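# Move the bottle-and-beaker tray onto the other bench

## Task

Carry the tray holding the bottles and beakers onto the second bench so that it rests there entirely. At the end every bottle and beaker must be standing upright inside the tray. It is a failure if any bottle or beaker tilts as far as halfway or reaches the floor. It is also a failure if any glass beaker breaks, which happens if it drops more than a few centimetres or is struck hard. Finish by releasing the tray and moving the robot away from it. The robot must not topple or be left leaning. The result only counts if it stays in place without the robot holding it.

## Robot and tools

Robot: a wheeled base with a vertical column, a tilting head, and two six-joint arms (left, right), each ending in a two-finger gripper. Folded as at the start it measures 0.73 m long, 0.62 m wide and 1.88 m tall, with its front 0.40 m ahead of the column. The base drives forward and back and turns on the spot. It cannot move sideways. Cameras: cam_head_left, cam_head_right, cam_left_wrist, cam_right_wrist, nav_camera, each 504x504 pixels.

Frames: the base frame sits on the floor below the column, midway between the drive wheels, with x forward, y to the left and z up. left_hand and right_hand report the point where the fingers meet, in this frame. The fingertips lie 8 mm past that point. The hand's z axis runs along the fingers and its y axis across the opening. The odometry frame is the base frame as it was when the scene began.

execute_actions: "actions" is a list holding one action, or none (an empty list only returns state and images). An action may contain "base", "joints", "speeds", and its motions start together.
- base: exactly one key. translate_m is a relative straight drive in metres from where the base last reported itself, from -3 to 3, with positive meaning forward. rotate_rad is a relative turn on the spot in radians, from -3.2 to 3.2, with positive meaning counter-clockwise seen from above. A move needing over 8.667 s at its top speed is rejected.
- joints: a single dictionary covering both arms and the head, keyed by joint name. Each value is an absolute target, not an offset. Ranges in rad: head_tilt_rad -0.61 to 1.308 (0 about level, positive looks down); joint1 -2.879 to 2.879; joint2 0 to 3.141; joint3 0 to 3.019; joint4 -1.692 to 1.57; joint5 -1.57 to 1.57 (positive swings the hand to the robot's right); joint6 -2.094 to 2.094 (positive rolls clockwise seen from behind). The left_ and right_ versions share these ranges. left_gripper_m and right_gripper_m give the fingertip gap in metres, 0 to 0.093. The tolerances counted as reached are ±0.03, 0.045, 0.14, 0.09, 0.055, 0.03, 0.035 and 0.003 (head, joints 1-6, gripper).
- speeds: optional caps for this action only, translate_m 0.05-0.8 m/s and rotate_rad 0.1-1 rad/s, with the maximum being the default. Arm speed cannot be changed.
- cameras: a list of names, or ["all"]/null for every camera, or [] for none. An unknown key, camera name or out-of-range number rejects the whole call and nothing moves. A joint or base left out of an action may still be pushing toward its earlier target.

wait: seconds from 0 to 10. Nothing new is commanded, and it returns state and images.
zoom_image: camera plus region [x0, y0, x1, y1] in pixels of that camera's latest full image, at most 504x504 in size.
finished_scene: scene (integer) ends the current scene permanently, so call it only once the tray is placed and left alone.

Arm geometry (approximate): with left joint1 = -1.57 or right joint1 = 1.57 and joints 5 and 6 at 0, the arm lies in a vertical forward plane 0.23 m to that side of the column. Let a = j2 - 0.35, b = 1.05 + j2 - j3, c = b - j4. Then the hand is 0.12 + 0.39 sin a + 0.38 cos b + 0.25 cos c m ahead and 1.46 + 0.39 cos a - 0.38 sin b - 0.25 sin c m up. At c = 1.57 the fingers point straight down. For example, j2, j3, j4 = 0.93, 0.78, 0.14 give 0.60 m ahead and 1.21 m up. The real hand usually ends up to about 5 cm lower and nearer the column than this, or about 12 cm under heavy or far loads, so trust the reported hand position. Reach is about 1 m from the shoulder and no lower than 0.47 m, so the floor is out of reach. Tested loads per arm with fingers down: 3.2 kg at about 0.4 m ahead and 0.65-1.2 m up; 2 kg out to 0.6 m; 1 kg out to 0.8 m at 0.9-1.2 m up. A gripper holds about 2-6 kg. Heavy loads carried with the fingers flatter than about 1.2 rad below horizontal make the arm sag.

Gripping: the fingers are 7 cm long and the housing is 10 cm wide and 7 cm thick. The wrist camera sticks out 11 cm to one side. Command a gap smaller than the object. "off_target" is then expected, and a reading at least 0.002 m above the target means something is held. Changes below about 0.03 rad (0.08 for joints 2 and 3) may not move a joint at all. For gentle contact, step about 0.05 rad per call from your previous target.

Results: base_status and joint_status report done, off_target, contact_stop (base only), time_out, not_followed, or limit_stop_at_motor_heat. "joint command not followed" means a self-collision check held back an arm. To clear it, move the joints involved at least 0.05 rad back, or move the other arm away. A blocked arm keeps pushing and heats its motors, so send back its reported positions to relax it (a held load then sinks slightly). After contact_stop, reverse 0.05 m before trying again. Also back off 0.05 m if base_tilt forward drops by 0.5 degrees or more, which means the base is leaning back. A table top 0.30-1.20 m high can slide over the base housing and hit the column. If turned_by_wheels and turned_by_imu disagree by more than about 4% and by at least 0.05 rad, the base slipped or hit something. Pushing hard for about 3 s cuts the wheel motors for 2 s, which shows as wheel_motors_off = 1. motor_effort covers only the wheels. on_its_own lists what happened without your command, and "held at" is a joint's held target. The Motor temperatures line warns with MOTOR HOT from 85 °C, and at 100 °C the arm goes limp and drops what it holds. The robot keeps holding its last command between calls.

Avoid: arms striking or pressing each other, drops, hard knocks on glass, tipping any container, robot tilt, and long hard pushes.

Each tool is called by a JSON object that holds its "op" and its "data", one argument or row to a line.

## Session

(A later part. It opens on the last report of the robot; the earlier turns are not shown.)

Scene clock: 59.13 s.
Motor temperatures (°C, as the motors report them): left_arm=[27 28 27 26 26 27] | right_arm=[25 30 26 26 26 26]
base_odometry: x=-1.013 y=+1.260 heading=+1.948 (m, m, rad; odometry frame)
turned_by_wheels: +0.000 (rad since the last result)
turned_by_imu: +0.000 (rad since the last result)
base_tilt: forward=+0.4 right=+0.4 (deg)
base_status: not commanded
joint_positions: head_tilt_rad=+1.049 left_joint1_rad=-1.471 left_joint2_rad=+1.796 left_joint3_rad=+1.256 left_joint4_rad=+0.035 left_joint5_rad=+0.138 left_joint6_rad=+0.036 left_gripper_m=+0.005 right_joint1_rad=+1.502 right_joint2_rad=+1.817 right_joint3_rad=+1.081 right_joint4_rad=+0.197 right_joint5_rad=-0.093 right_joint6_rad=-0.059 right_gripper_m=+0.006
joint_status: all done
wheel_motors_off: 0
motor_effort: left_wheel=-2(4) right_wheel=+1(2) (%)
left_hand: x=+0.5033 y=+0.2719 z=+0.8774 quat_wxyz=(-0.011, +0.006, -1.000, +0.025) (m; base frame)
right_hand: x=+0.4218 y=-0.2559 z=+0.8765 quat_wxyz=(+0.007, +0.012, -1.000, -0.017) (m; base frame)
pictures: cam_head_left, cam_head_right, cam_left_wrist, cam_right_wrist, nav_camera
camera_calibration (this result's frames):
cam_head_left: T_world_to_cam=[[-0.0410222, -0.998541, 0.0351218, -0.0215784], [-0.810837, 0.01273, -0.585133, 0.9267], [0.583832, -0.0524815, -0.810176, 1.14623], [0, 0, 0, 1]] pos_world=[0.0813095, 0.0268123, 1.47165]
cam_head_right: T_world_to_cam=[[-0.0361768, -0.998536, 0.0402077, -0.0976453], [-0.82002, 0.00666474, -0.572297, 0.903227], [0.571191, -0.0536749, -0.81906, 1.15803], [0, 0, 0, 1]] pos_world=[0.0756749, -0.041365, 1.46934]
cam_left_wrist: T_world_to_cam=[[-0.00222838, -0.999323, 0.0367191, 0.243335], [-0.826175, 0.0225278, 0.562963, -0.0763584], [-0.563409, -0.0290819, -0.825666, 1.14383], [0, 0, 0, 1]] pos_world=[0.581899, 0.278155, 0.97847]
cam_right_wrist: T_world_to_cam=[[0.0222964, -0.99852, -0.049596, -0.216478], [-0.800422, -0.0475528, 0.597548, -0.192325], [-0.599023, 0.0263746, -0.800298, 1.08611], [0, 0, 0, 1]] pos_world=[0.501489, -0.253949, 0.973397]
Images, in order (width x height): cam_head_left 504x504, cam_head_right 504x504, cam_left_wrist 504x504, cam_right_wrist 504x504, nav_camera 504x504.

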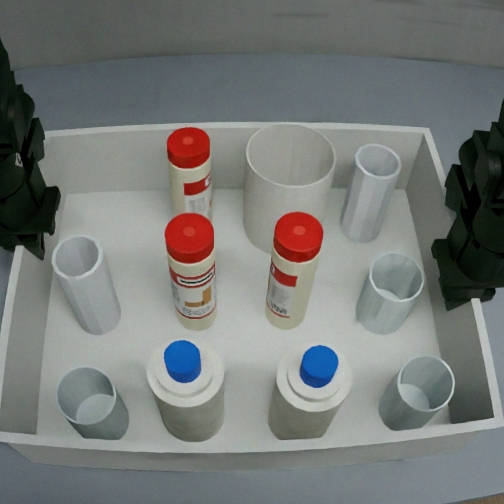

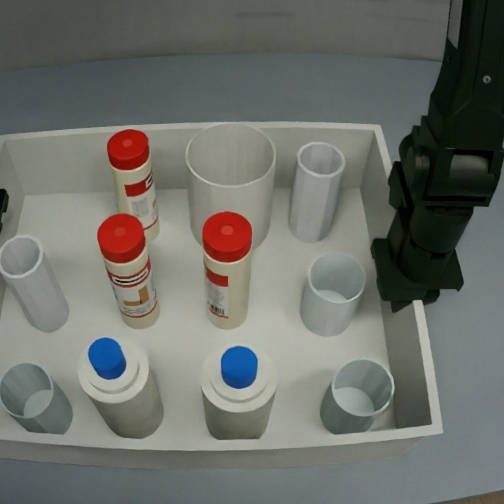

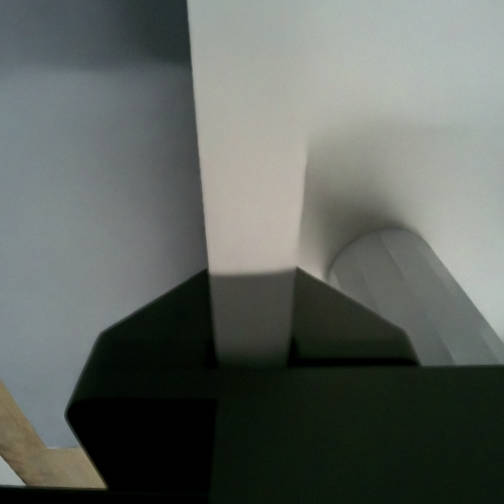

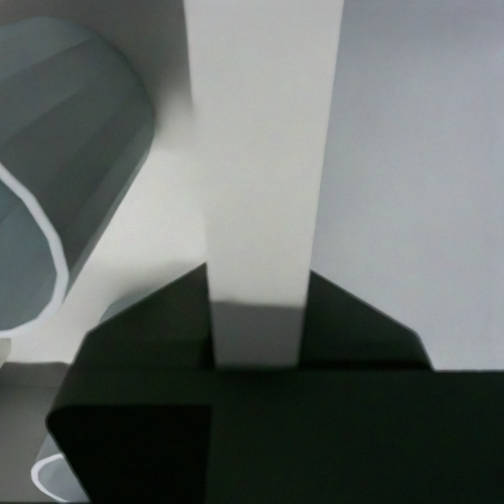

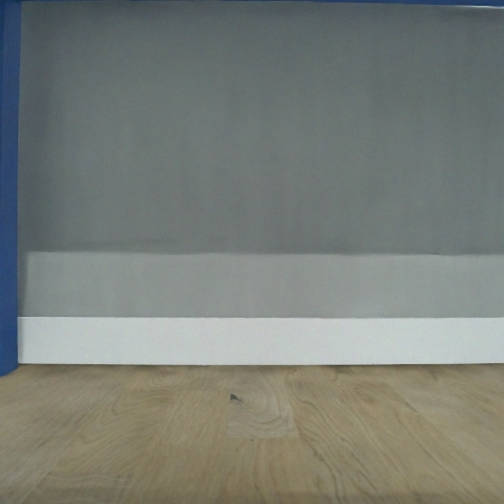

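{"op": "execute_actions", "data": {
  "actions": [
    {"joints":{"left_joint2_rad":1.64,"left_joint3_rad":1.155,"left_joint4_rad":0.0,"right_joint2_rad":1.65,"right_joint3_rad":0.98,"right_joint4_rad":0.175}}
  ],
  "cameras": ["cam_head_left","cam_left_wrist","cam_right_wrist"]
}}

{"op": "execute_actions", "data": {
  "actions": [
    {"base":{"translate_m":-0.15},"speeds":{"translate_m":0.08}}
  ],
  "cameras": ["cam_head_left","cam_left_wrist","cam_right_wrist"]
}}

Scene clock: 60.37 s.
Motor temperatures (°C, as the motors report them): left_arm=[27 29 27 26 26 27] | right_arm=[25 30 26 26 26 26]
base_odometry: x=-1.013 y=+1.260 heading=+1.948 (m, m, rad; odometry frame)
turned_by_wheels: +0.000 (rad since the last result)
turned_by_imu: +0.000 (rad since the last result)
base_tilt: forward=+0.4 right=+0.4 (deg)
base_status: not commanded
joint_positions: head_tilt_rad=+1.049 left_joint1_rad=-1.468 left_joint2_rad=+1.699 left_joint3_rad=+1.177 left_joint4_rad=+0.032 left_joint5_rad=+0.140 left_joint6_rad=+0.036 left_gripper_m=+0.005 right_joint1_rad=+1.497 right_joint2_rad=+1.721 right_joint3_rad=+1.001 right_joint4_rad=+0.195 right_joint5_rad=-0.096 right_joint6_rad=-0.062 right_gripper_m=+0.006
joint_status: all done
wheel_motors_off: 0
motor_effort: left_wheel=-3(3) right_wheel=+1(3) (%)
left_hand: x=+0.5076 y=+0.2707 z=+0.9141 quat_wxyz=(-0.019, +0.006, -1.000, +0.025) (m; base frame)
right_hand: x=+0.4265 y=-0.2568 z=+0.9119 quat_wxyz=(-0.001, +0.012, -1.000, -0.016) (m; base frame)
pictures: cam_head_left, cam_left_wrist, cam_right_wrist
camera_calibration (this result's frames):
cam_head_left: T_world_to_cam=[[-0.0410222, -0.998541, 0.0351218, -0.0215784], [-0.810837, 0.01273, -0.585133, 0.9267], [0.583832, -0.0524815, -0.810176, 1.14623], [0, 0, 0, 1]] pos_world=[0.0813095, 0.0268123, 1.47165]
cam_left_wrist: T_world_to_cam=[[-0.00222164, -0.999364, 0.0355914, 0.241784], [-0.834479, 0.021465, 0.550621, -0.0776296], [-0.551035, -0.028477, -0.833996, 1.1778], [0, 0, 0, 1]] pos_world=[0.584767, 0.276836, 1.01642]
cam_right_wrist: T_world_to_cam=[[0.0243434, -0.998592, -0.0471365, -0.218931], [-0.809485, -0.0473579, 0.585227, -0.194665], [-0.586635, 0.0239099, -0.809498, 1.11978], [0, 0, 0, 1]] pos_world=[0.504651, -0.254616, 1.01006]
Images, in order (width x height): cam_head_left 504x504, cam_left_wrist 504x504, cam_right_wrist 504x504.

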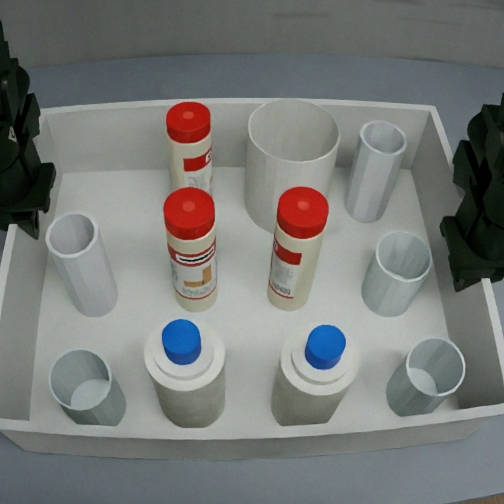

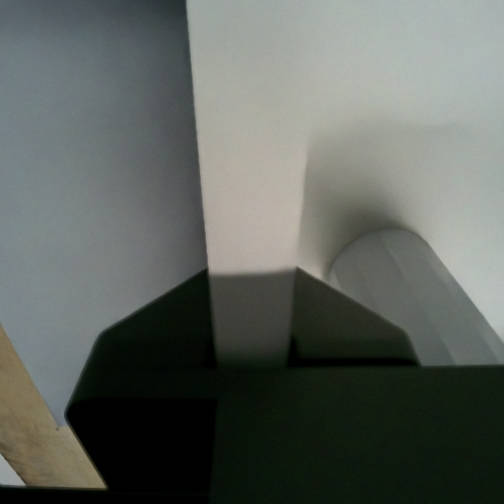

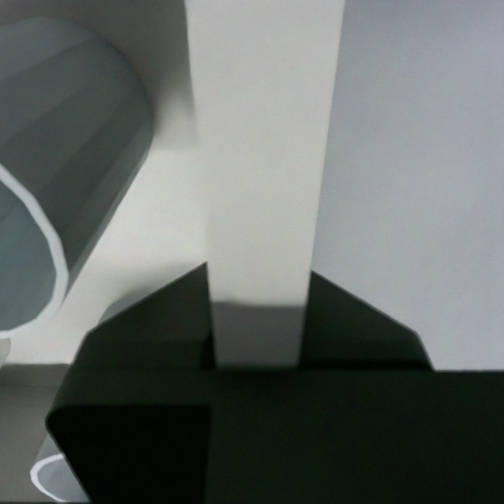

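Scene clock: 62.83 s.
Motor temperatures (°C, as the motors report them): left_arm=[27 29 27 26 26 27] | right_arm=[25 30 26 26 27 26]
base_odometry: x=-0.958 y=+1.121 heading=+1.950 (m, m, rad; odometry frame)
turned_by_wheels: +0.002 (rad since the last result)
turned_by_imu: +0.002 (rad since the last result)
base_tilt: forward=+0.4 right=+0.4 (deg)
base_status: done
joint_positions: head_tilt_rad=+1.050 left_joint1_rad=-1.468 left_joint2_rad=+1.699 left_joint3_rad=+1.175 left_joint4_rad=+0.029 left_joint5_rad=+0.140 left_joint6_rad=+0.036 left_gripper_m=+0.005 right_joint1_rad=+1.497 right_joint2_rad=+1.720 right_joint3_rad=+0.997 right_joint4_rad=+0.195 right_joint5_rad=-0.096 right_joint6_rad=-0.062 right_gripper_m=+0.006
joint_status: not commanded
wheel_motors_off: 0
motor_effort: left_wheel=+0(58) right_wheel=-1(32) (%)
left_hand: x=+0.5057 y=+0.2708 z=+0.9144 quat_wxyz=(-0.016, +0.006, -1.000, +0.025) (m; base frame)
right_hand: x=+0.4243 y=-0.2567 z=+0.9125 quat_wxyz=(+0.001, +0.012, -1.000, -0.016) (m; base frame)
pictures: cam_head_left, cam_left_wrist, cam_right_wrist
camera_calibration (this result's frames):
cam_head_left: T_world_to_cam=[[-0.0409979, -0.998541, 0.0351502, -0.0216233], [-0.811242, 0.01273, -0.584572, 0.925856], [0.583271, -0.0524815, -0.81058, 1.14688], [0, 0, 0, 1]] pos_world=[0.0812622, 0.0268123, 1.47163]
cam_left_wrist: T_world_to_cam=[[-0.00146337, -0.999368, 0.0355039, 0.241608], [-0.831976, 0.0209147, 0.554417, -0.0839635], [-0.55481, -0.0287271, -0.831481, 1.17665], [0, 0, 0, 1]] pos_world=[0.583313, 0.277013, 1.01633]
cam_right_wrist: T_world_to_cam=[[0.0239613, -0.998573, -0.0477266, -0.217966], [-0.807496, -0.0474777, 0.58796, -0.20011], [-0.589386, 0.0244507, -0.807481, 1.1184], [0, 0, 0, 1]] pos_world=[0.502805, -0.254501, 1.01034]
Images, in order (width x height): cam_head_left 504x504, cam_left_wrist 504x504, cam_right_wrist 504x504.

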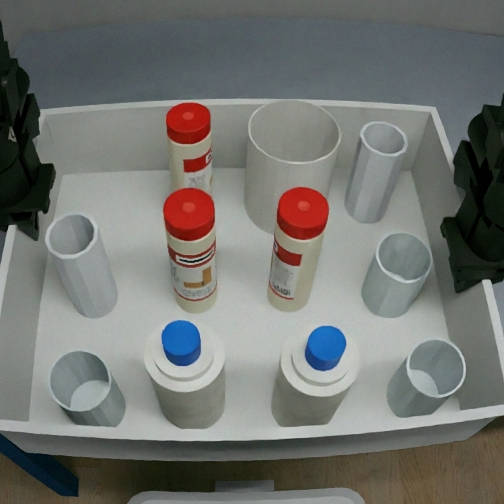

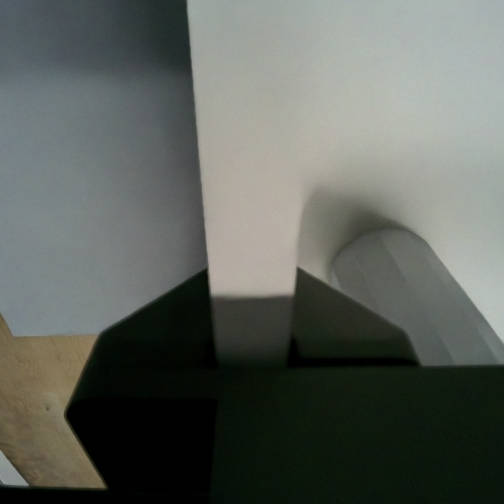

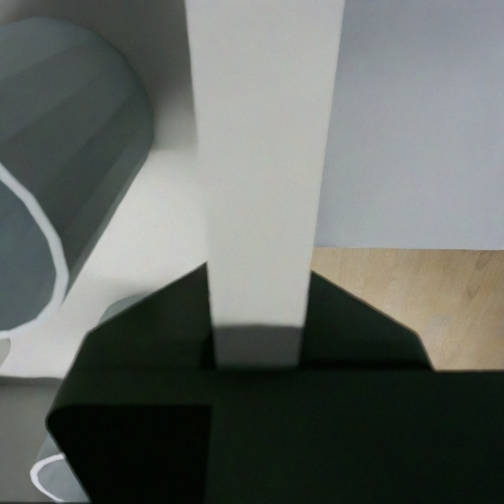

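{"op": "execute_actions", "data": {
  "actions": [
    {"base":{"translate_m":-1.0},"speeds":{"translate_m":0.25}}
  ],
  "cameras": ["cam_head_left"]
}}

{"op": "execute_actions", "data": {
  "actions": [
    {"base":{"rotate_rad":1.59},"speeds":{"rotate_rad":0.3}}
  ],
  "cameras": ["cam_head_left"]
}}

{"op": "execute_actions", "data": {
  "actions": [
    {"base":{"rotate_rad":1.58},"speeds":{"rotate_rad":0.3},"joints":{"head_tilt_rad":0.75}}
  ],
  "cameras": ["cam_head_left","nav_camera","cam_left_wrist","cam_right_wrist"]
}}

Scene clock: 68.33 s.
Motor temperatures (°C, as the motors report them): left_arm=[27 30 27 26 27 27] | right_arm=[25 31 26 26 28 26]
base_odometry: x=-0.588 y=+0.192 heading=+1.949 (m, m, rad; odometry frame)
turned_by_wheels: -0.001 (rad since the last result)
turned_by_imu: -0.001 (rad since the last result)
base_tilt: forward=+0.4 right=+0.5 (deg)
base_status: done
joint_positions: head_tilt_rad=+1.050 left_joint1_rad=-1.468 left_joint2_rad=+1.698 left_joint3_rad=+1.172 left_joint4_rad=+0.029 left_joint5_rad=+0.140 left_joint6_rad=+0.036 left_gripper_m=+0.005 right_joint1_rad=+1.496 right_joint2_rad=+1.719 right_joint3_rad=+0.995 right_joint4_rad=+0.195 right_joint5_rad=-0.097 right_joint6_rad=-0.062 right_gripper_m=+0.006
joint_status: not commanded
wheel_motors_off: 0
motor_effort: left_wheel=-1(33) right_wheel=+1(59) (%)
left_hand: x=+0.5043 y=+0.2710 z=+0.9147 quat_wxyz=(-0.015, +0.006, -1.000, +0.025) (m; base frame)
right_hand: x=+0.4236 y=-0.2568 z=+0.9129 quat_wxyz=(+0.001, +0.012, -1.000, -0.016) (m; base frame)
pictures: cam_head_left
camera_calibration (this result's frames):
cam_head_left: T_world_to_cam=[[-0.0409883, -0.998541, 0.0351613, -0.021641], [-0.811402, 0.01273, -0.58435, 0.925523], [0.58305, -0.0524815, -0.810739, 1.14714], [0, 0, 0, 1]] pos_world=[0.0812435, 0.0268123, 1.47162]
Images, in order (width x height): cam_head_left 504x504.

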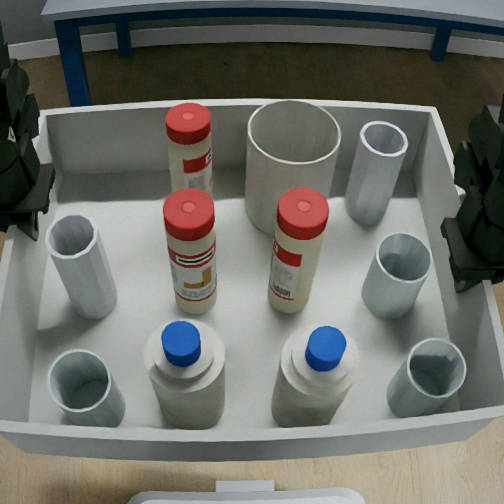

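Scene clock: 74.50 s.
Motor temperatures (°C, as the motors report them): left_arm=[27 31 27 26 27 27] | right_arm=[25 31 26 26 29 26]
base_odometry: x=-0.588 y=+0.192 heading=-2.745 (m, m, rad; odometry frame)
turned_by_wheels: +1.589 (rad since the last result)
turned_by_imu: +1.576 (rad since the last result)
base_tilt: forward=+0.4 right=+0.4 (deg)
base_status: done
joint_positions: head_tilt_rad=+1.050 left_joint1_rad=-1.462 left_joint2_rad=+1.698 left_joint3_rad=+1.172 left_joint4_rad=+0.029 left_joint5_rad=+0.142 left_joint6_rad=+0.036 left_gripper_m=+0.005 right_joint1_rad=+1.502 right_joint2_rad=+1.719 right_joint3_rad=+0.996 right_joint4_rad=+0.195 right_joint5_rad=-0.095 right_joint6_rad=-0.062 right_gripper_m=+0.006
joint_status: not commanded
wheel_motors_off: 0
motor_effort: left_wheel=-7(40) right_wheel=+6(45) (%)
left_hand: x=+0.5042 y=+0.2744 z=+0.9150 quat_wxyz=(-0.016, +0.008, -1.000, +0.023) (m; base frame)
right_hand: x=+0.4241 y=-0.2536 z=+0.9127 quat_wxyz=(+0.001, +0.013, -1.000, -0.018) (m; base frame)
pictures: cam_head_left
camera_calibration (this result's frames):
cam_head_left: T_world_to_cam=[[-0.0409883, -0.998541, 0.0351613, -0.021641], [-0.811402, 0.01273, -0.58435, 0.925523], [0.58305, -0.0524815, -0.81074, 1.14714], [0, 0, 0, 1]] pos_world=[0.0812435, 0.0268123, 1.47162]
Images, in order (width x height): cam_head_left 504x504.

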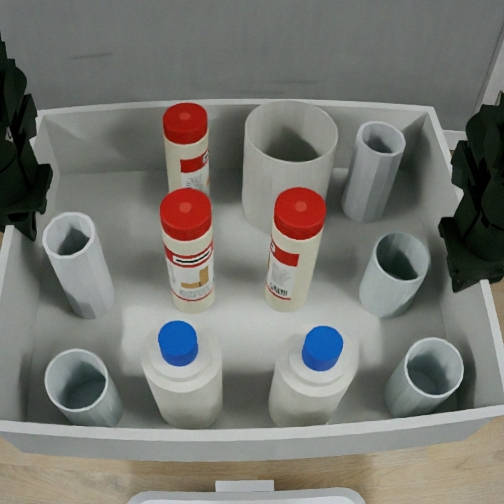

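Scene clock: 80.63 s.
Motor temperatures (°C, as the motors report them): left_arm=[27 31 27 26 28 27] | right_arm=[25 32 26 26 30 27]
base_odometry: x=-0.588 y=+0.192 heading=-1.166 (m, m, rad; odometry frame)
turned_by_wheels: +1.579 (rad since the last result)
turned_by_imu: +1.567 (rad since the last result)
base_tilt: forward=+0.4 right=+0.4 (deg)
base_status: done
joint_positions: head_tilt_rad=+0.766 left_joint1_rad=-1.462 left_joint2_rad=+1.698 left_joint3_rad=+1.172 left_joint4_rad=+0.029 left_joint5_rad=+0.141 left_joint6_rad=+0.036 left_gripper_m=+0.006 right_joint1_rad=+1.502 right_joint2_rad=+1.719 right_joint3_rad=+0.996 right_joint4_rad=+0.195 right_joint5_rad=-0.096 right_joint6_rad=-0.061 right_gripper_m=+0.006
joint_status: all done
wheel_motors_off: 0
motor_effort: left_wheel=-7(34) right_wheel=+7(28) (%)
left_hand: x=+0.5042 y=+0.2749 z=+0.9150 quat_wxyz=(-0.016, +0.008, -1.000, +0.023) (m; base frame)
right_hand: x=+0.4241 y=-0.2533 z=+0.9127 quat_wxyz=(+0.001, +0.013, -1.000, -0.018) (m; base frame)
pictures: cam_head_left, cam_left_wrist, cam_right_wrist, nav_camera
camera_calibration (this result's frames):
cam_head_left: T_world_to_cam=[[-0.0492018, -0.998541, 0.0222608, -0.00136353], [-0.615049, 0.01273, -0.788386, 1.22992], [0.786952, -0.0524815, -0.614778, 0.835166], [0, 0, 0, 1]] pos_world=[0.0991594, 0.0268123, 1.48312]
cam_left_wrist: T_world_to_cam=[[0.00196749, -0.999501, 0.0315137, 0.247599], [-0.831028, 0.0158946, 0.556004, -0.0861885], [-0.556228, -0.0272827, -0.830582, 1.17586], [0, 0, 0, 1]] pos_world=[0.581934, 0.280926, 1.01677]
cam_right_wrist: T_world_to_cam=[[0.0262046, -0.998324, -0.0516068, -0.211971], [-0.807136, -0.0515875, 0.588107, -0.201558], [-0.589784, 0.0262425, -0.807135, 1.11864], [0, 0, 0, 1]] pos_world=[0.502624, -0.25137, 1.01049]
Images, in order (width x height): cam_head_left 504x504, cam_left_wrist 504x504, cam_right_wrist 504x504, nav_camera 504x504.

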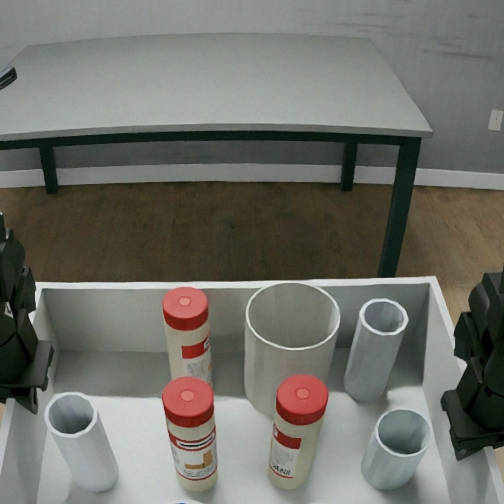

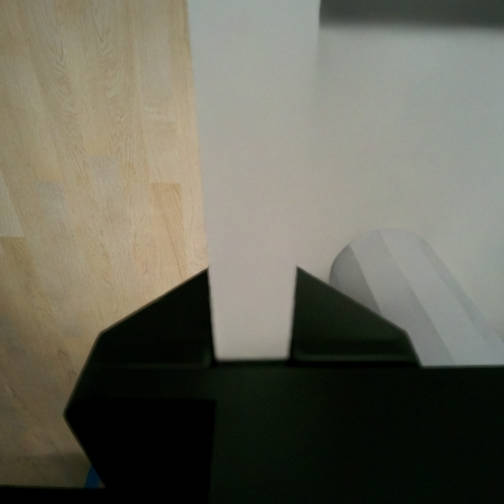

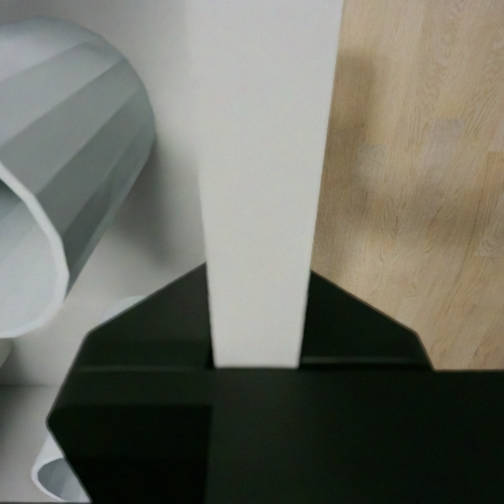

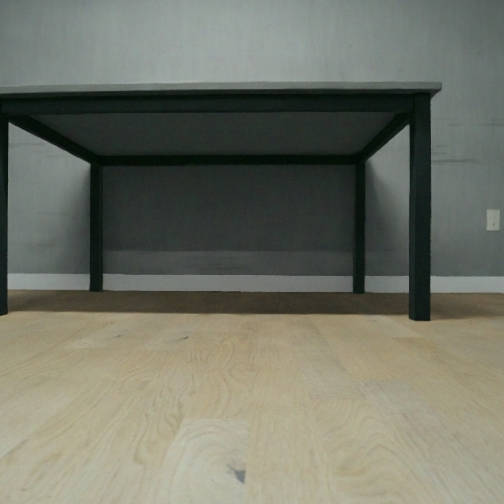

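{"op": "execute_actions", "data": {
  "actions": [
    {"base":{"translate_m":1.15},"speeds":{"translate_m":0.25},"joints":{"head_tilt_rad":0.9}}
  ]
}}

Scene clock: 86.57 s.
Motor temperatures (°C, as the motors report them): left_arm=[27 32 27 26 28 27] | right_arm=[25 32 26 26 31 27]
base_odometry: x=-0.135 y=-0.865 heading=-1.166 (m, m, rad; odometry frame)
turned_by_wheels: +0.001 (rad since the last result)
turned_by_imu: -0.002 (rad since the last result)
base_tilt: forward=+0.4 right=+0.5 (deg)
base_status: done
joint_positions: head_tilt_rad=+0.901 left_joint1_rad=-1.462 left_joint2_rad=+1.697 left_joint3_rad=+1.181 left_joint4_rad=+0.032 left_joint5_rad=+0.142 left_joint6_rad=+0.035 left_gripper_m=+0.006 right_joint1_rad=+1.502 right_joint2_rad=+1.718 right_joint3_rad=+1.006 right_joint4_rad=+0.195 right_joint5_rad=-0.096 right_joint6_rad=-0.061 right_gripper_m=+0.006
joint_status: all done
wheel_motors_off: 0
motor_effort: left_wheel=+1(54) right_wheel=-1(57) (%)
left_hand: x=+0.5110 y=+0.2749 z=+0.9152 quat_wxyz=(-0.022, +0.008, -0.999, +0.023) (m; base frame)
right_hand: x=+0.4309 y=-0.2535 z=+0.9121 quat_wxyz=(-0.005, +0.014, -1.000, -0.018) (m; base frame)
pictures: cam_head_left, cam_head_right, cam_left_wrist, cam_right_wrist, nav_camera
camera_calibration (this result's frames):
cam_head_left: T_world_to_cam=[[-0.04576, -0.998541, 0.0286772, -0.0114169], [-0.715515, 0.01273, -0.698482, 1.09649], [0.697097, -0.0524815, -0.715053, 0.994082], [0, 0, 0, 1]] pos_world=[0.0910614, 0.0268123, 1.47703]
cam_head_right: T_world_to_cam=[[-0.041719, -0.998536, 0.034423, -0.0884599], [-0.726492, 0.00666474, -0.687142, 1.07541], [0.685907, -0.0536749, -0.725707, 1.00853], [0, 0, 0, 1]] pos_world=[0.0858309, -0.041365, 1.4739]
cam_left_wrist: T_world_to_cam=[[0.00132504, -0.9995, 0.0316031, 0.247846], [-0.837899, 0.0161401, 0.545587, -0.0676748], [-0.545824, -0.0272032, -0.837458, 1.18083], [0, 0, 0, 1]] pos_world=[0.587491, 0.280937, 1.01798]
cam_right_wrist: T_world_to_cam=[[0.0274355, -0.998286, -0.0516915, -0.212754], [-0.813558, -0.0523458, 0.579123, -0.185004], [-0.580836, 0.0261655, -0.8136, 1.12426], [0, 0, 0, 1]] pos_world=[0.508336, -0.25149, 1.01084]
Images, in order (width x height): cam_head_left 504x504, cam_head_right 504x504, cam_left_wrist 504x504, cam_right_wrist 504x504, nav_camera 504x504.

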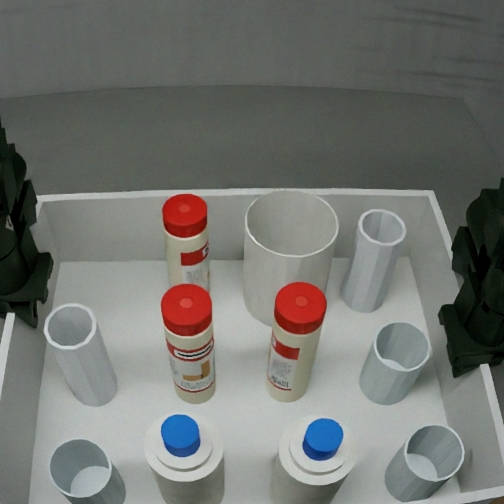

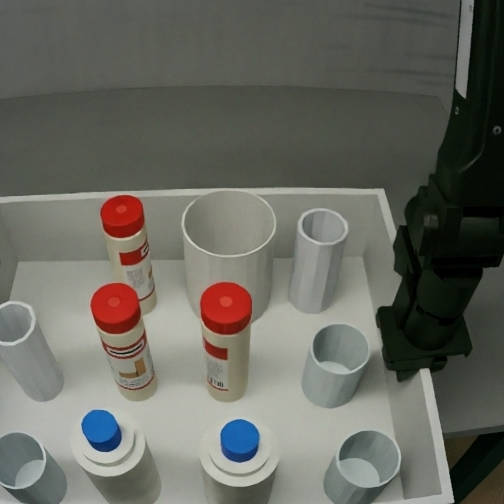

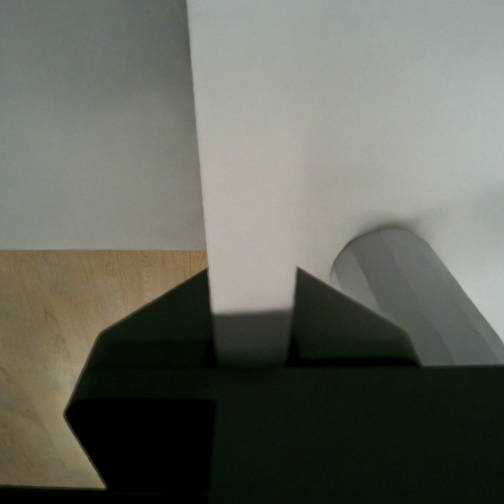

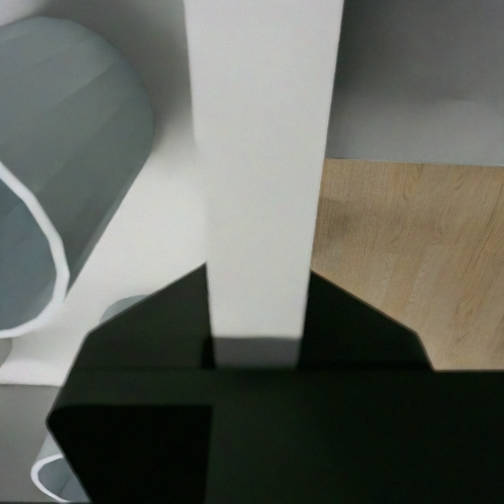

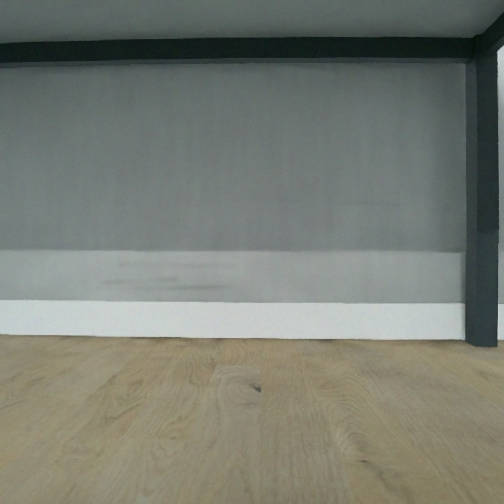

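{"op": "execute_actions", "data": {
  "actions": [
    {"base":{"translate_m":0.25},"speeds":{"translate_m":0.1},"joints":{"head_tilt_rad":1.05}}
  ]
}}

Scene clock: 90.30 s.
Motor temperatures (°C, as the motors report them): left_arm=[27 32 27 26 28 27] | right_arm=[25 32 26 26 31 27]
base_odometry: x=-0.036 y=-1.095 heading=-1.165 (m, m, rad; odometry frame)
turned_by_wheels: +0.000 (rad since the last result)
turned_by_imu: -0.001 (rad since the last result)
base_tilt: forward=+0.4 right=+0.5 (deg)
base_status: done
joint_positions: head_tilt_rad=+1.050 left_joint1_rad=-1.462 left_joint2_rad=+1.697 left_joint3_rad=+1.179 left_joint4_rad=+0.032 left_joint5_rad=+0.142 left_joint6_rad=+0.035 left_gripper_m=+0.006 right_joint1_rad=+1.502 right_joint2_rad=+1.718 right_joint3_rad=+1.005 right_joint4_rad=+0.195 right_joint5_rad=-0.096 right_joint6_rad=-0.061 right_gripper_m=+0.006
joint_status: all done
wheel_motors_off: 0
motor_effort: left_wheel=+0(42) right_wheel=+0(35) (%)
left_hand: x=+0.5098 y=+0.2748 z=+0.9153 quat_wxyz=(-0.021, +0.007, -0.999, +0.023) (m; base frame)
right_hand: x=+0.4302 y=-0.2537 z=+0.9124 quat_wxyz=(-0.004, +0.014, -1.000, -0.018) (m; base frame)
pictures: cam_head_left, cam_head_right, cam_left_wrist, cam_right_wrist, nav_camera
camera_calibration (this result's frames):
cam_head_left: T_world_to_cam=[[-0.0410137, -0.998541, 0.0351317, -0.0215941], [-0.810979, 0.01273, -0.584936, 0.926405], [0.583636, -0.0524815, -0.810318, 1.14646], [0, 0, 0, 1]] pos_world=[0.0812929, 0.0268123, 1.47165]
cam_head_right: T_world_to_cam=[[-0.036167, -0.998536, 0.0402164, -0.0976593], [-0.820158, 0.00666474, -0.572098, 0.902928], [0.570992, -0.0536749, -0.819199, 1.15825], [0, 0, 0, 1]] pos_world=[0.0756578, -0.041365, 1.46933]
cam_left_wrist: T_world_to_cam=[[0.000802278, -0.999498, 0.031672, 0.247969], [-0.836872, 0.0166661, 0.547145, -0.0708568], [-0.547398, -0.0269444, -0.836439, 1.18005], [0, 0, 0, 1]] pos_world=[0.586462, 0.280821, 1.01796]
cam_right_wrist: T_world_to_cam=[[0.027118, -0.998308, -0.0514322, -0.213034], [-0.81291, -0.0519665, 0.580066, -0.186798], [-0.581758, 0.0260795, -0.812944, 1.1238], [0, 0, 0, 1]] pos_world=[0.507705, -0.251689, 1.01098]
Images, in order (width x height): cam_head_left 504x504, cam_head_right 504x504, cam_left_wrist 504x504, cam_right_wrist 504x504, nav_camera 504x504.

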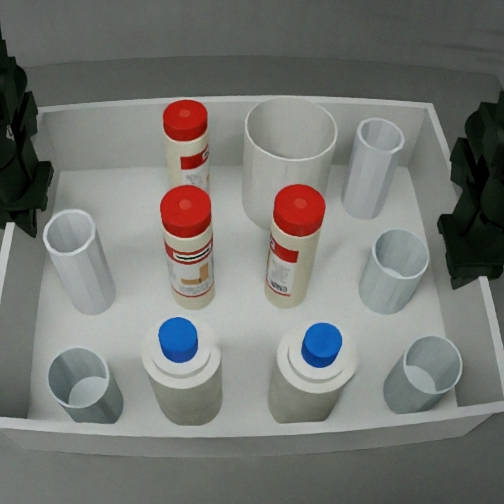

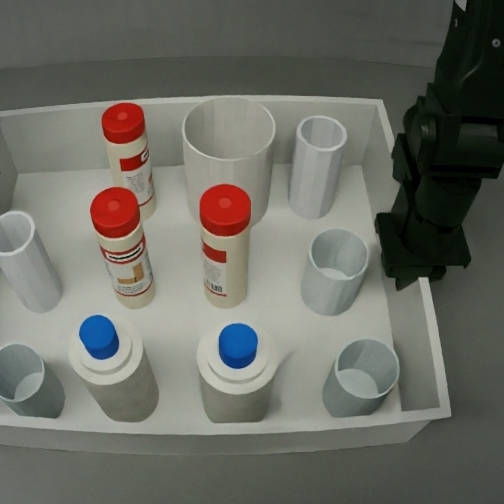

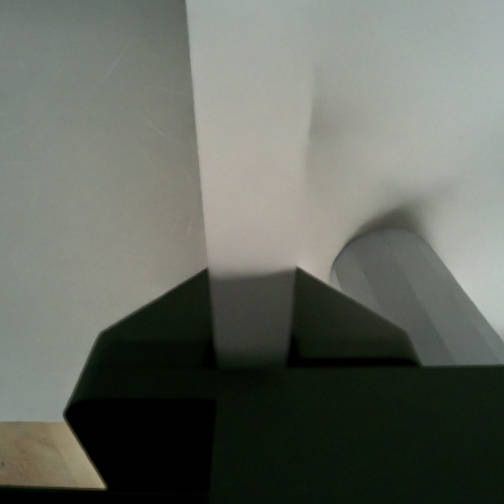

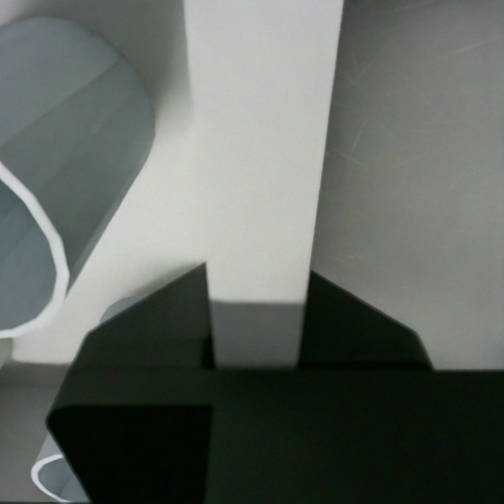

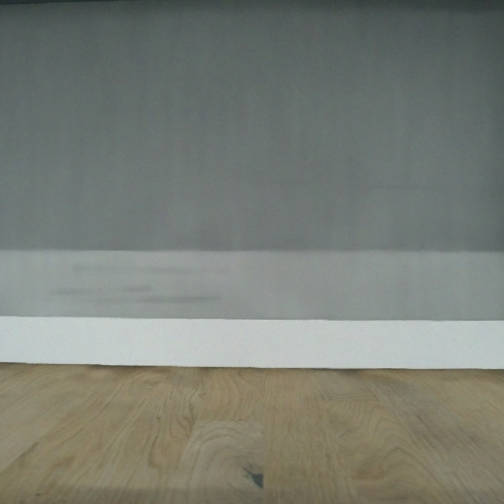

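{"op": "execute_actions", "data": {
  "actions": [
    {"joints":{"left_joint2_rad":1.76,"left_joint3_rad":1.25,"right_joint2_rad":1.78,"right_joint3_rad":1.07}}
  ],
  "cameras": []
}}

{"op": "execute_actions", "data": {
  "actions": [
    {"joints":{"left_joint2_rad":1.82,"left_joint3_rad":1.305,"right_joint2_rad":1.84,"right_joint3_rad":1.12}}
  ],
  "cameras": []
}}

{"op": "execute_actions", "data": {
  "actions": [
    {"joints":{"left_joint2_rad":1.86,"left_joint3_rad":1.345,"left_joint4_rad":0.01,"right_joint2_rad":1.875,"right_joint3_rad":1.155,"right_joint4_rad":0.19}}
  ],
  "cameras": ["cam_head_left","cam_left_wrist","cam_right_wrist"]
}}

Scene clock: 91.73 s.
Motor temperatures (°C, as the motors report them): left_arm=[27 32 27 26 28 27] | right_arm=[25 32 26 26 31 27]
base_odometry: x=-0.036 y=-1.095 heading=-1.165 (m, m, rad; odometry frame)
turned_by_wheels: +0.000 (rad since the last result)
turned_by_imu: +0.000 (rad since the last result)
base_tilt: forward=+0.5 right=+0.4 (deg)
base_status: not commanded
joint_positions: head_tilt_rad=+1.050 left_joint1_rad=-1.470 left_joint2_rad=+1.811 left_joint3_rad=+1.270 left_joint4_rad=+0.029 left_joint5_rad=+0.141 left_joint6_rad=+0.036 left_gripper_m=+0.006 right_joint1_rad=+1.503 right_joint2_rad=+1.830 right_joint3_rad=+1.095 right_joint4_rad=+0.194 right_joint5_rad=-0.093 right_joint6_rad=-0.061 right_gripper_m=+0.006
joint_status: all done
wheel_motors_off: 0
motor_effort: left_wheel=+1(2) right_wheel=+0(2) (%)
left_hand: x=+0.5024 y=+0.2731 z=+0.8719 quat_wxyz=(-0.008, +0.006, -1.000, +0.027) (m; base frame)
right_hand: x=+0.4222 y=-0.2552 z=+0.8715 quat_wxyz=(+0.008, +0.013, -1.000, -0.018) (m; base frame)
pictures: none
No camera images: the call's "cameras" was empty. Leave "cameras" out to get every camera's image.

Scene clock: 92.47 s.
Motor temperatures (°C, as the motors report them): left_arm=[27 32 27 26 28 27] | right_arm=[25 32 26 26 31 27]
base_odometry: x=-0.036 y=-1.095 heading=-1.165 (m, m, rad; odometry frame)
turned_by_wheels: +0.000 (rad since the last result)
turned_by_imu: +0.000 (rad since the last result)
base_tilt: forward=+0.4 right=+0.4 (deg)
base_status: not commanded
joint_positions: head_tilt_rad=+1.050 left_joint1_rad=-1.472 left_joint2_rad=+1.864 left_joint3_rad=+1.326 left_joint4_rad=+0.031 left_joint5_rad=+0.141 left_joint6_rad=+0.036 left_gripper_m=+0.006 right_joint1_rad=+1.505 right_joint2_rad=+1.883 right_joint3_rad=+1.150 right_joint4_rad=+0.194 right_joint5_rad=-0.092 right_joint6_rad=-0.058 right_gripper_m=+0.005
joint_status: all done
wheel_motors_off: 0
motor_effort: left_wheel=+1(2) right_wheel=+0(1) (%)
left_hand: x=+0.5064 y=+0.2735 z=+0.8516 quat_wxyz=(-0.011, +0.006, -1.000, +0.027) (m; base frame)
right_hand: x=+0.4251 y=-0.2552 z=+0.8511 quat_wxyz=(+0.006, +0.012, -1.000, -0.018) (m; base frame)
pictures: none
No camera images: the call's "cameras" was empty. Leave "cameras" out to get every camera's image.

Scene clock: 93.10 s.
Motor temperatures (°C, as the motors report them): left_arm=[27 32 27 26 28 27] | right_arm=[25 32 26 26 31 27]
base_odometry: x=-0.036 y=-1.095 heading=-1.165 (m, m, rad; odometry frame)
turned_by_wheels: +0.000 (rad since the last result)
turned_by_imu: +0.000 (rad since the last result)
base_tilt: forward=+0.4 right=+0.4 (deg)
base_status: not commanded
joint_positions: head_tilt_rad=+1.050 left_joint1_rad=-1.473 left_joint2_rad=+1.890 left_joint3_rad=+1.355 left_joint4_rad=+0.026 left_joint5_rad=+0.138 left_joint6_rad=+0.036 left_gripper_m=+0.006 right_joint1_rad=+1.506 right_joint2_rad=+1.909 right_joint3_rad=+1.177 right_joint4_rad=+0.194 right_joint5_rad=-0.093 right_joint6_rad=-0.057 right_gripper_m=+0.005
joint_status: all done
wheel_motors_off: 0
motor_effort: left_wheel=+0(2) right_wheel=-1(1) (%)
left_hand: x=+0.5070 y=+0.2737 z=+0.8414 quat_wxyz=(-0.009, +0.005, -1.000, +0.027) (m; base frame)
right_hand: x=+0.4255 y=-0.2552 z=+0.8408 quat_wxyz=(+0.006, +0.012, -1.000, -0.019) (m; base frame)
pictures: cam_head_left, cam_left_wrist, cam_right_wrist
camera_calibration (this result's frames):
cam_head_left: T_world_to_cam=[[-0.0410137, -0.998541, 0.0351317, -0.0215941], [-0.810979, 0.01273, -0.584936, 0.926405], [0.583636, -0.0524815, -0.810318, 1.14646], [0, 0, 0, 1]] pos_world=[0.0812929, 0.0268123, 1.47165]
cam_left_wrist: T_world_to_cam=[[-0.00310944, -0.999222, 0.0393204, 0.244622], [-0.824039, 0.0248365, 0.565988, -0.0573231], [-0.566524, -0.0306417, -0.823475, 1.11644], [0, 0, 0, 1]] pos_world=[0.586014, 0.280065, 0.942186]
cam_right_wrist: T_world_to_cam=[[0.0229906, -0.998322, -0.0531418, -0.214876], [-0.80104, -0.0501998, 0.596503, -0.167611], [-0.59817, 0.0288547, -0.80085, 1.06045], [0, 0, 0, 1]] pos_world=[0.505006, -0.253529, 0.937822]
Images, in order (width x height): cam_head_left 504x504, cam_left_wrist 504x504, cam_right_wrist 504x504.

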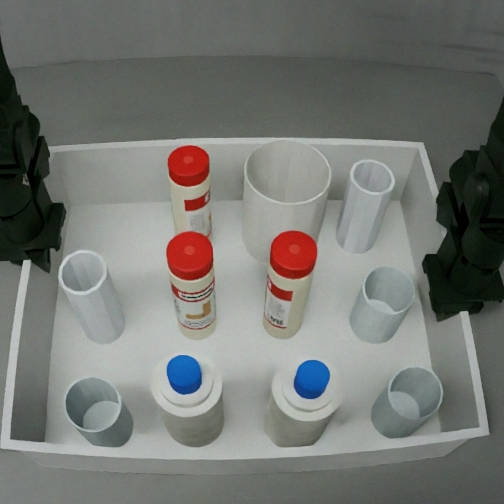

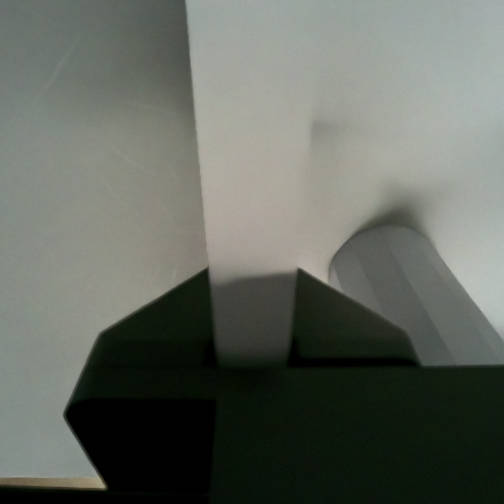

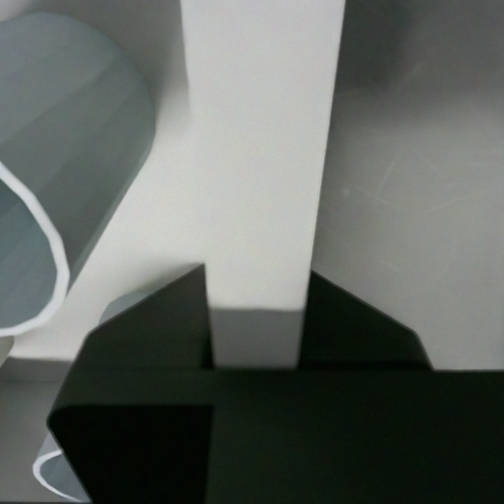

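Still tracking down; two more small steps.

{"op": "execute_actions", "data": {
  "actions": [
    {"joints":{"left_joint2_rad":1.9,"left_joint3_rad":1.38,"right_joint2_rad":1.915,"right_joint3_rad":1.19}}
  ],
  "cameras": []
}}

{"op": "execute_actions", "data": {
  "actions": [
    {"joints":{"left_joint2_rad":1.945,"left_joint3_rad":1.41,"right_joint2_rad":1.96,"right_joint3_rad":1.22}}
  ],
  "cameras": ["cam_head_left"]
}}

Scene clock: 93.93 s.
Motor temperatures (°C, as the motors report them): left_arm=[27 32 27 26 28 27] | right_arm=[25 32 26 26 31 27]
base_odometry: x=-0.036 y=-1.095 heading=-1.165 (m, m, rad; odometry frame)
turned_by_wheels: +0.000 (rad since the last result)
turned_by_imu: +0.000 (rad since the last result)
base_tilt: forward=+0.4 right=+0.4 (deg)
base_status: not commanded
joint_positions: head_tilt_rad=+1.050 left_joint1_rad=-1.474 left_joint2_rad=+1.909 left_joint3_rad=+1.382 left_joint4_rad=+0.007 left_joint5_rad=+0.138 left_joint6_rad=+0.036 left_gripper_m=+0.006 right_joint1_rad=+1.507 right_joint2_rad=+1.921 right_joint3_rad=+1.193 right_joint4_rad=+0.188 right_joint5_rad=-0.094 right_joint6_rad=-0.057 right_gripper_m=+0.005
joint_status: all done
wheel_motors_off: 0
motor_effort: left_wheel=+0(1) right_wheel=-2(2) (%)
left_hand: x=+0.5076 y=+0.2738 z=+0.8341 quat_wxyz=(-0.004, +0.006, -1.000, +0.027) (m; base frame)
right_hand: x=+0.4271 y=-0.2548 z=+0.8360 quat_wxyz=(+0.007, +0.012, -1.000, -0.019) (m; base frame)
pictures: none
No camera images: the call's "cameras" was empty. Leave "cameras" out to get every camera's image.

Scene clock: 94.60 s.
Motor temperatures (°C, as the motors report them): left_arm=[27 32 27 26 28 27] | right_arm=[25 32 26 26 31 27]
base_odometry: x=-0.036 y=-1.095 heading=-1.165 (m, m, rad; odometry frame)
turned_by_wheels: +0.000 (rad since the last result)
turned_by_imu: +0.000 (rad since the last result)
base_tilt: forward=+0.4 right=+0.4 (deg)
base_status: not commanded
joint_positions: head_tilt_rad=+1.050 left_joint1_rad=-1.474 left_joint2_rad=+1.923 left_joint3_rad=+1.399 left_joint4_rad=+0.001 left_joint5_rad=+0.138 left_joint6_rad=+0.035 left_gripper_m=+0.005 right_joint1_rad=+1.507 right_joint2_rad=+1.929 right_joint3_rad=+1.205 right_joint4_rad=+0.183 right_joint5_rad=-0.095 right_joint6_rad=-0.055 right_gripper_m=+0.005
joint_status: all done
wheel_motors_off: 0
motor_effort: left_wheel=+1(3) right_wheel=+0(3) (%)
left_hand: x=+0.5083 y=+0.2742 z=+0.8289 quat_wxyz=(-0.003, +0.006, -1.000, +0.027) (m; base frame)
right_hand: x=+0.4279 y=-0.2548 z=+0.8324 quat_wxyz=(+0.007, +0.011, -1.000, -0.020) (m; base frame)
pictures: cam_head_left
camera_calibration (this result's frames):
cam_head_left: T_world_to_cam=[[-0.0410137, -0.998541, 0.0351317, -0.0215941], [-0.810979, 0.01273, -0.584936, 0.926405], [0.583636, -0.0524815, -0.810318, 1.14646], [0, 0, 0, 1]] pos_world=[0.0812929, 0.0268123, 1.47165]
Images, in order (width x height): cam_head_left 504x504.

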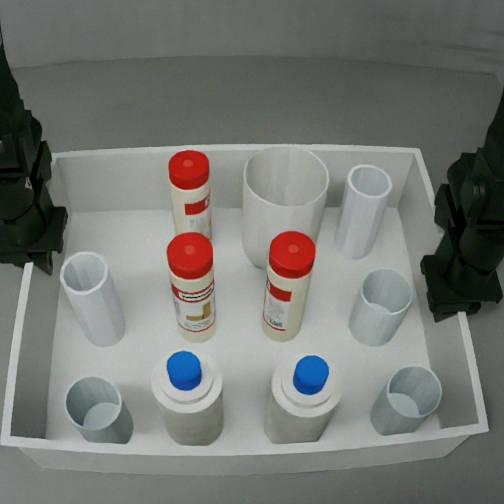

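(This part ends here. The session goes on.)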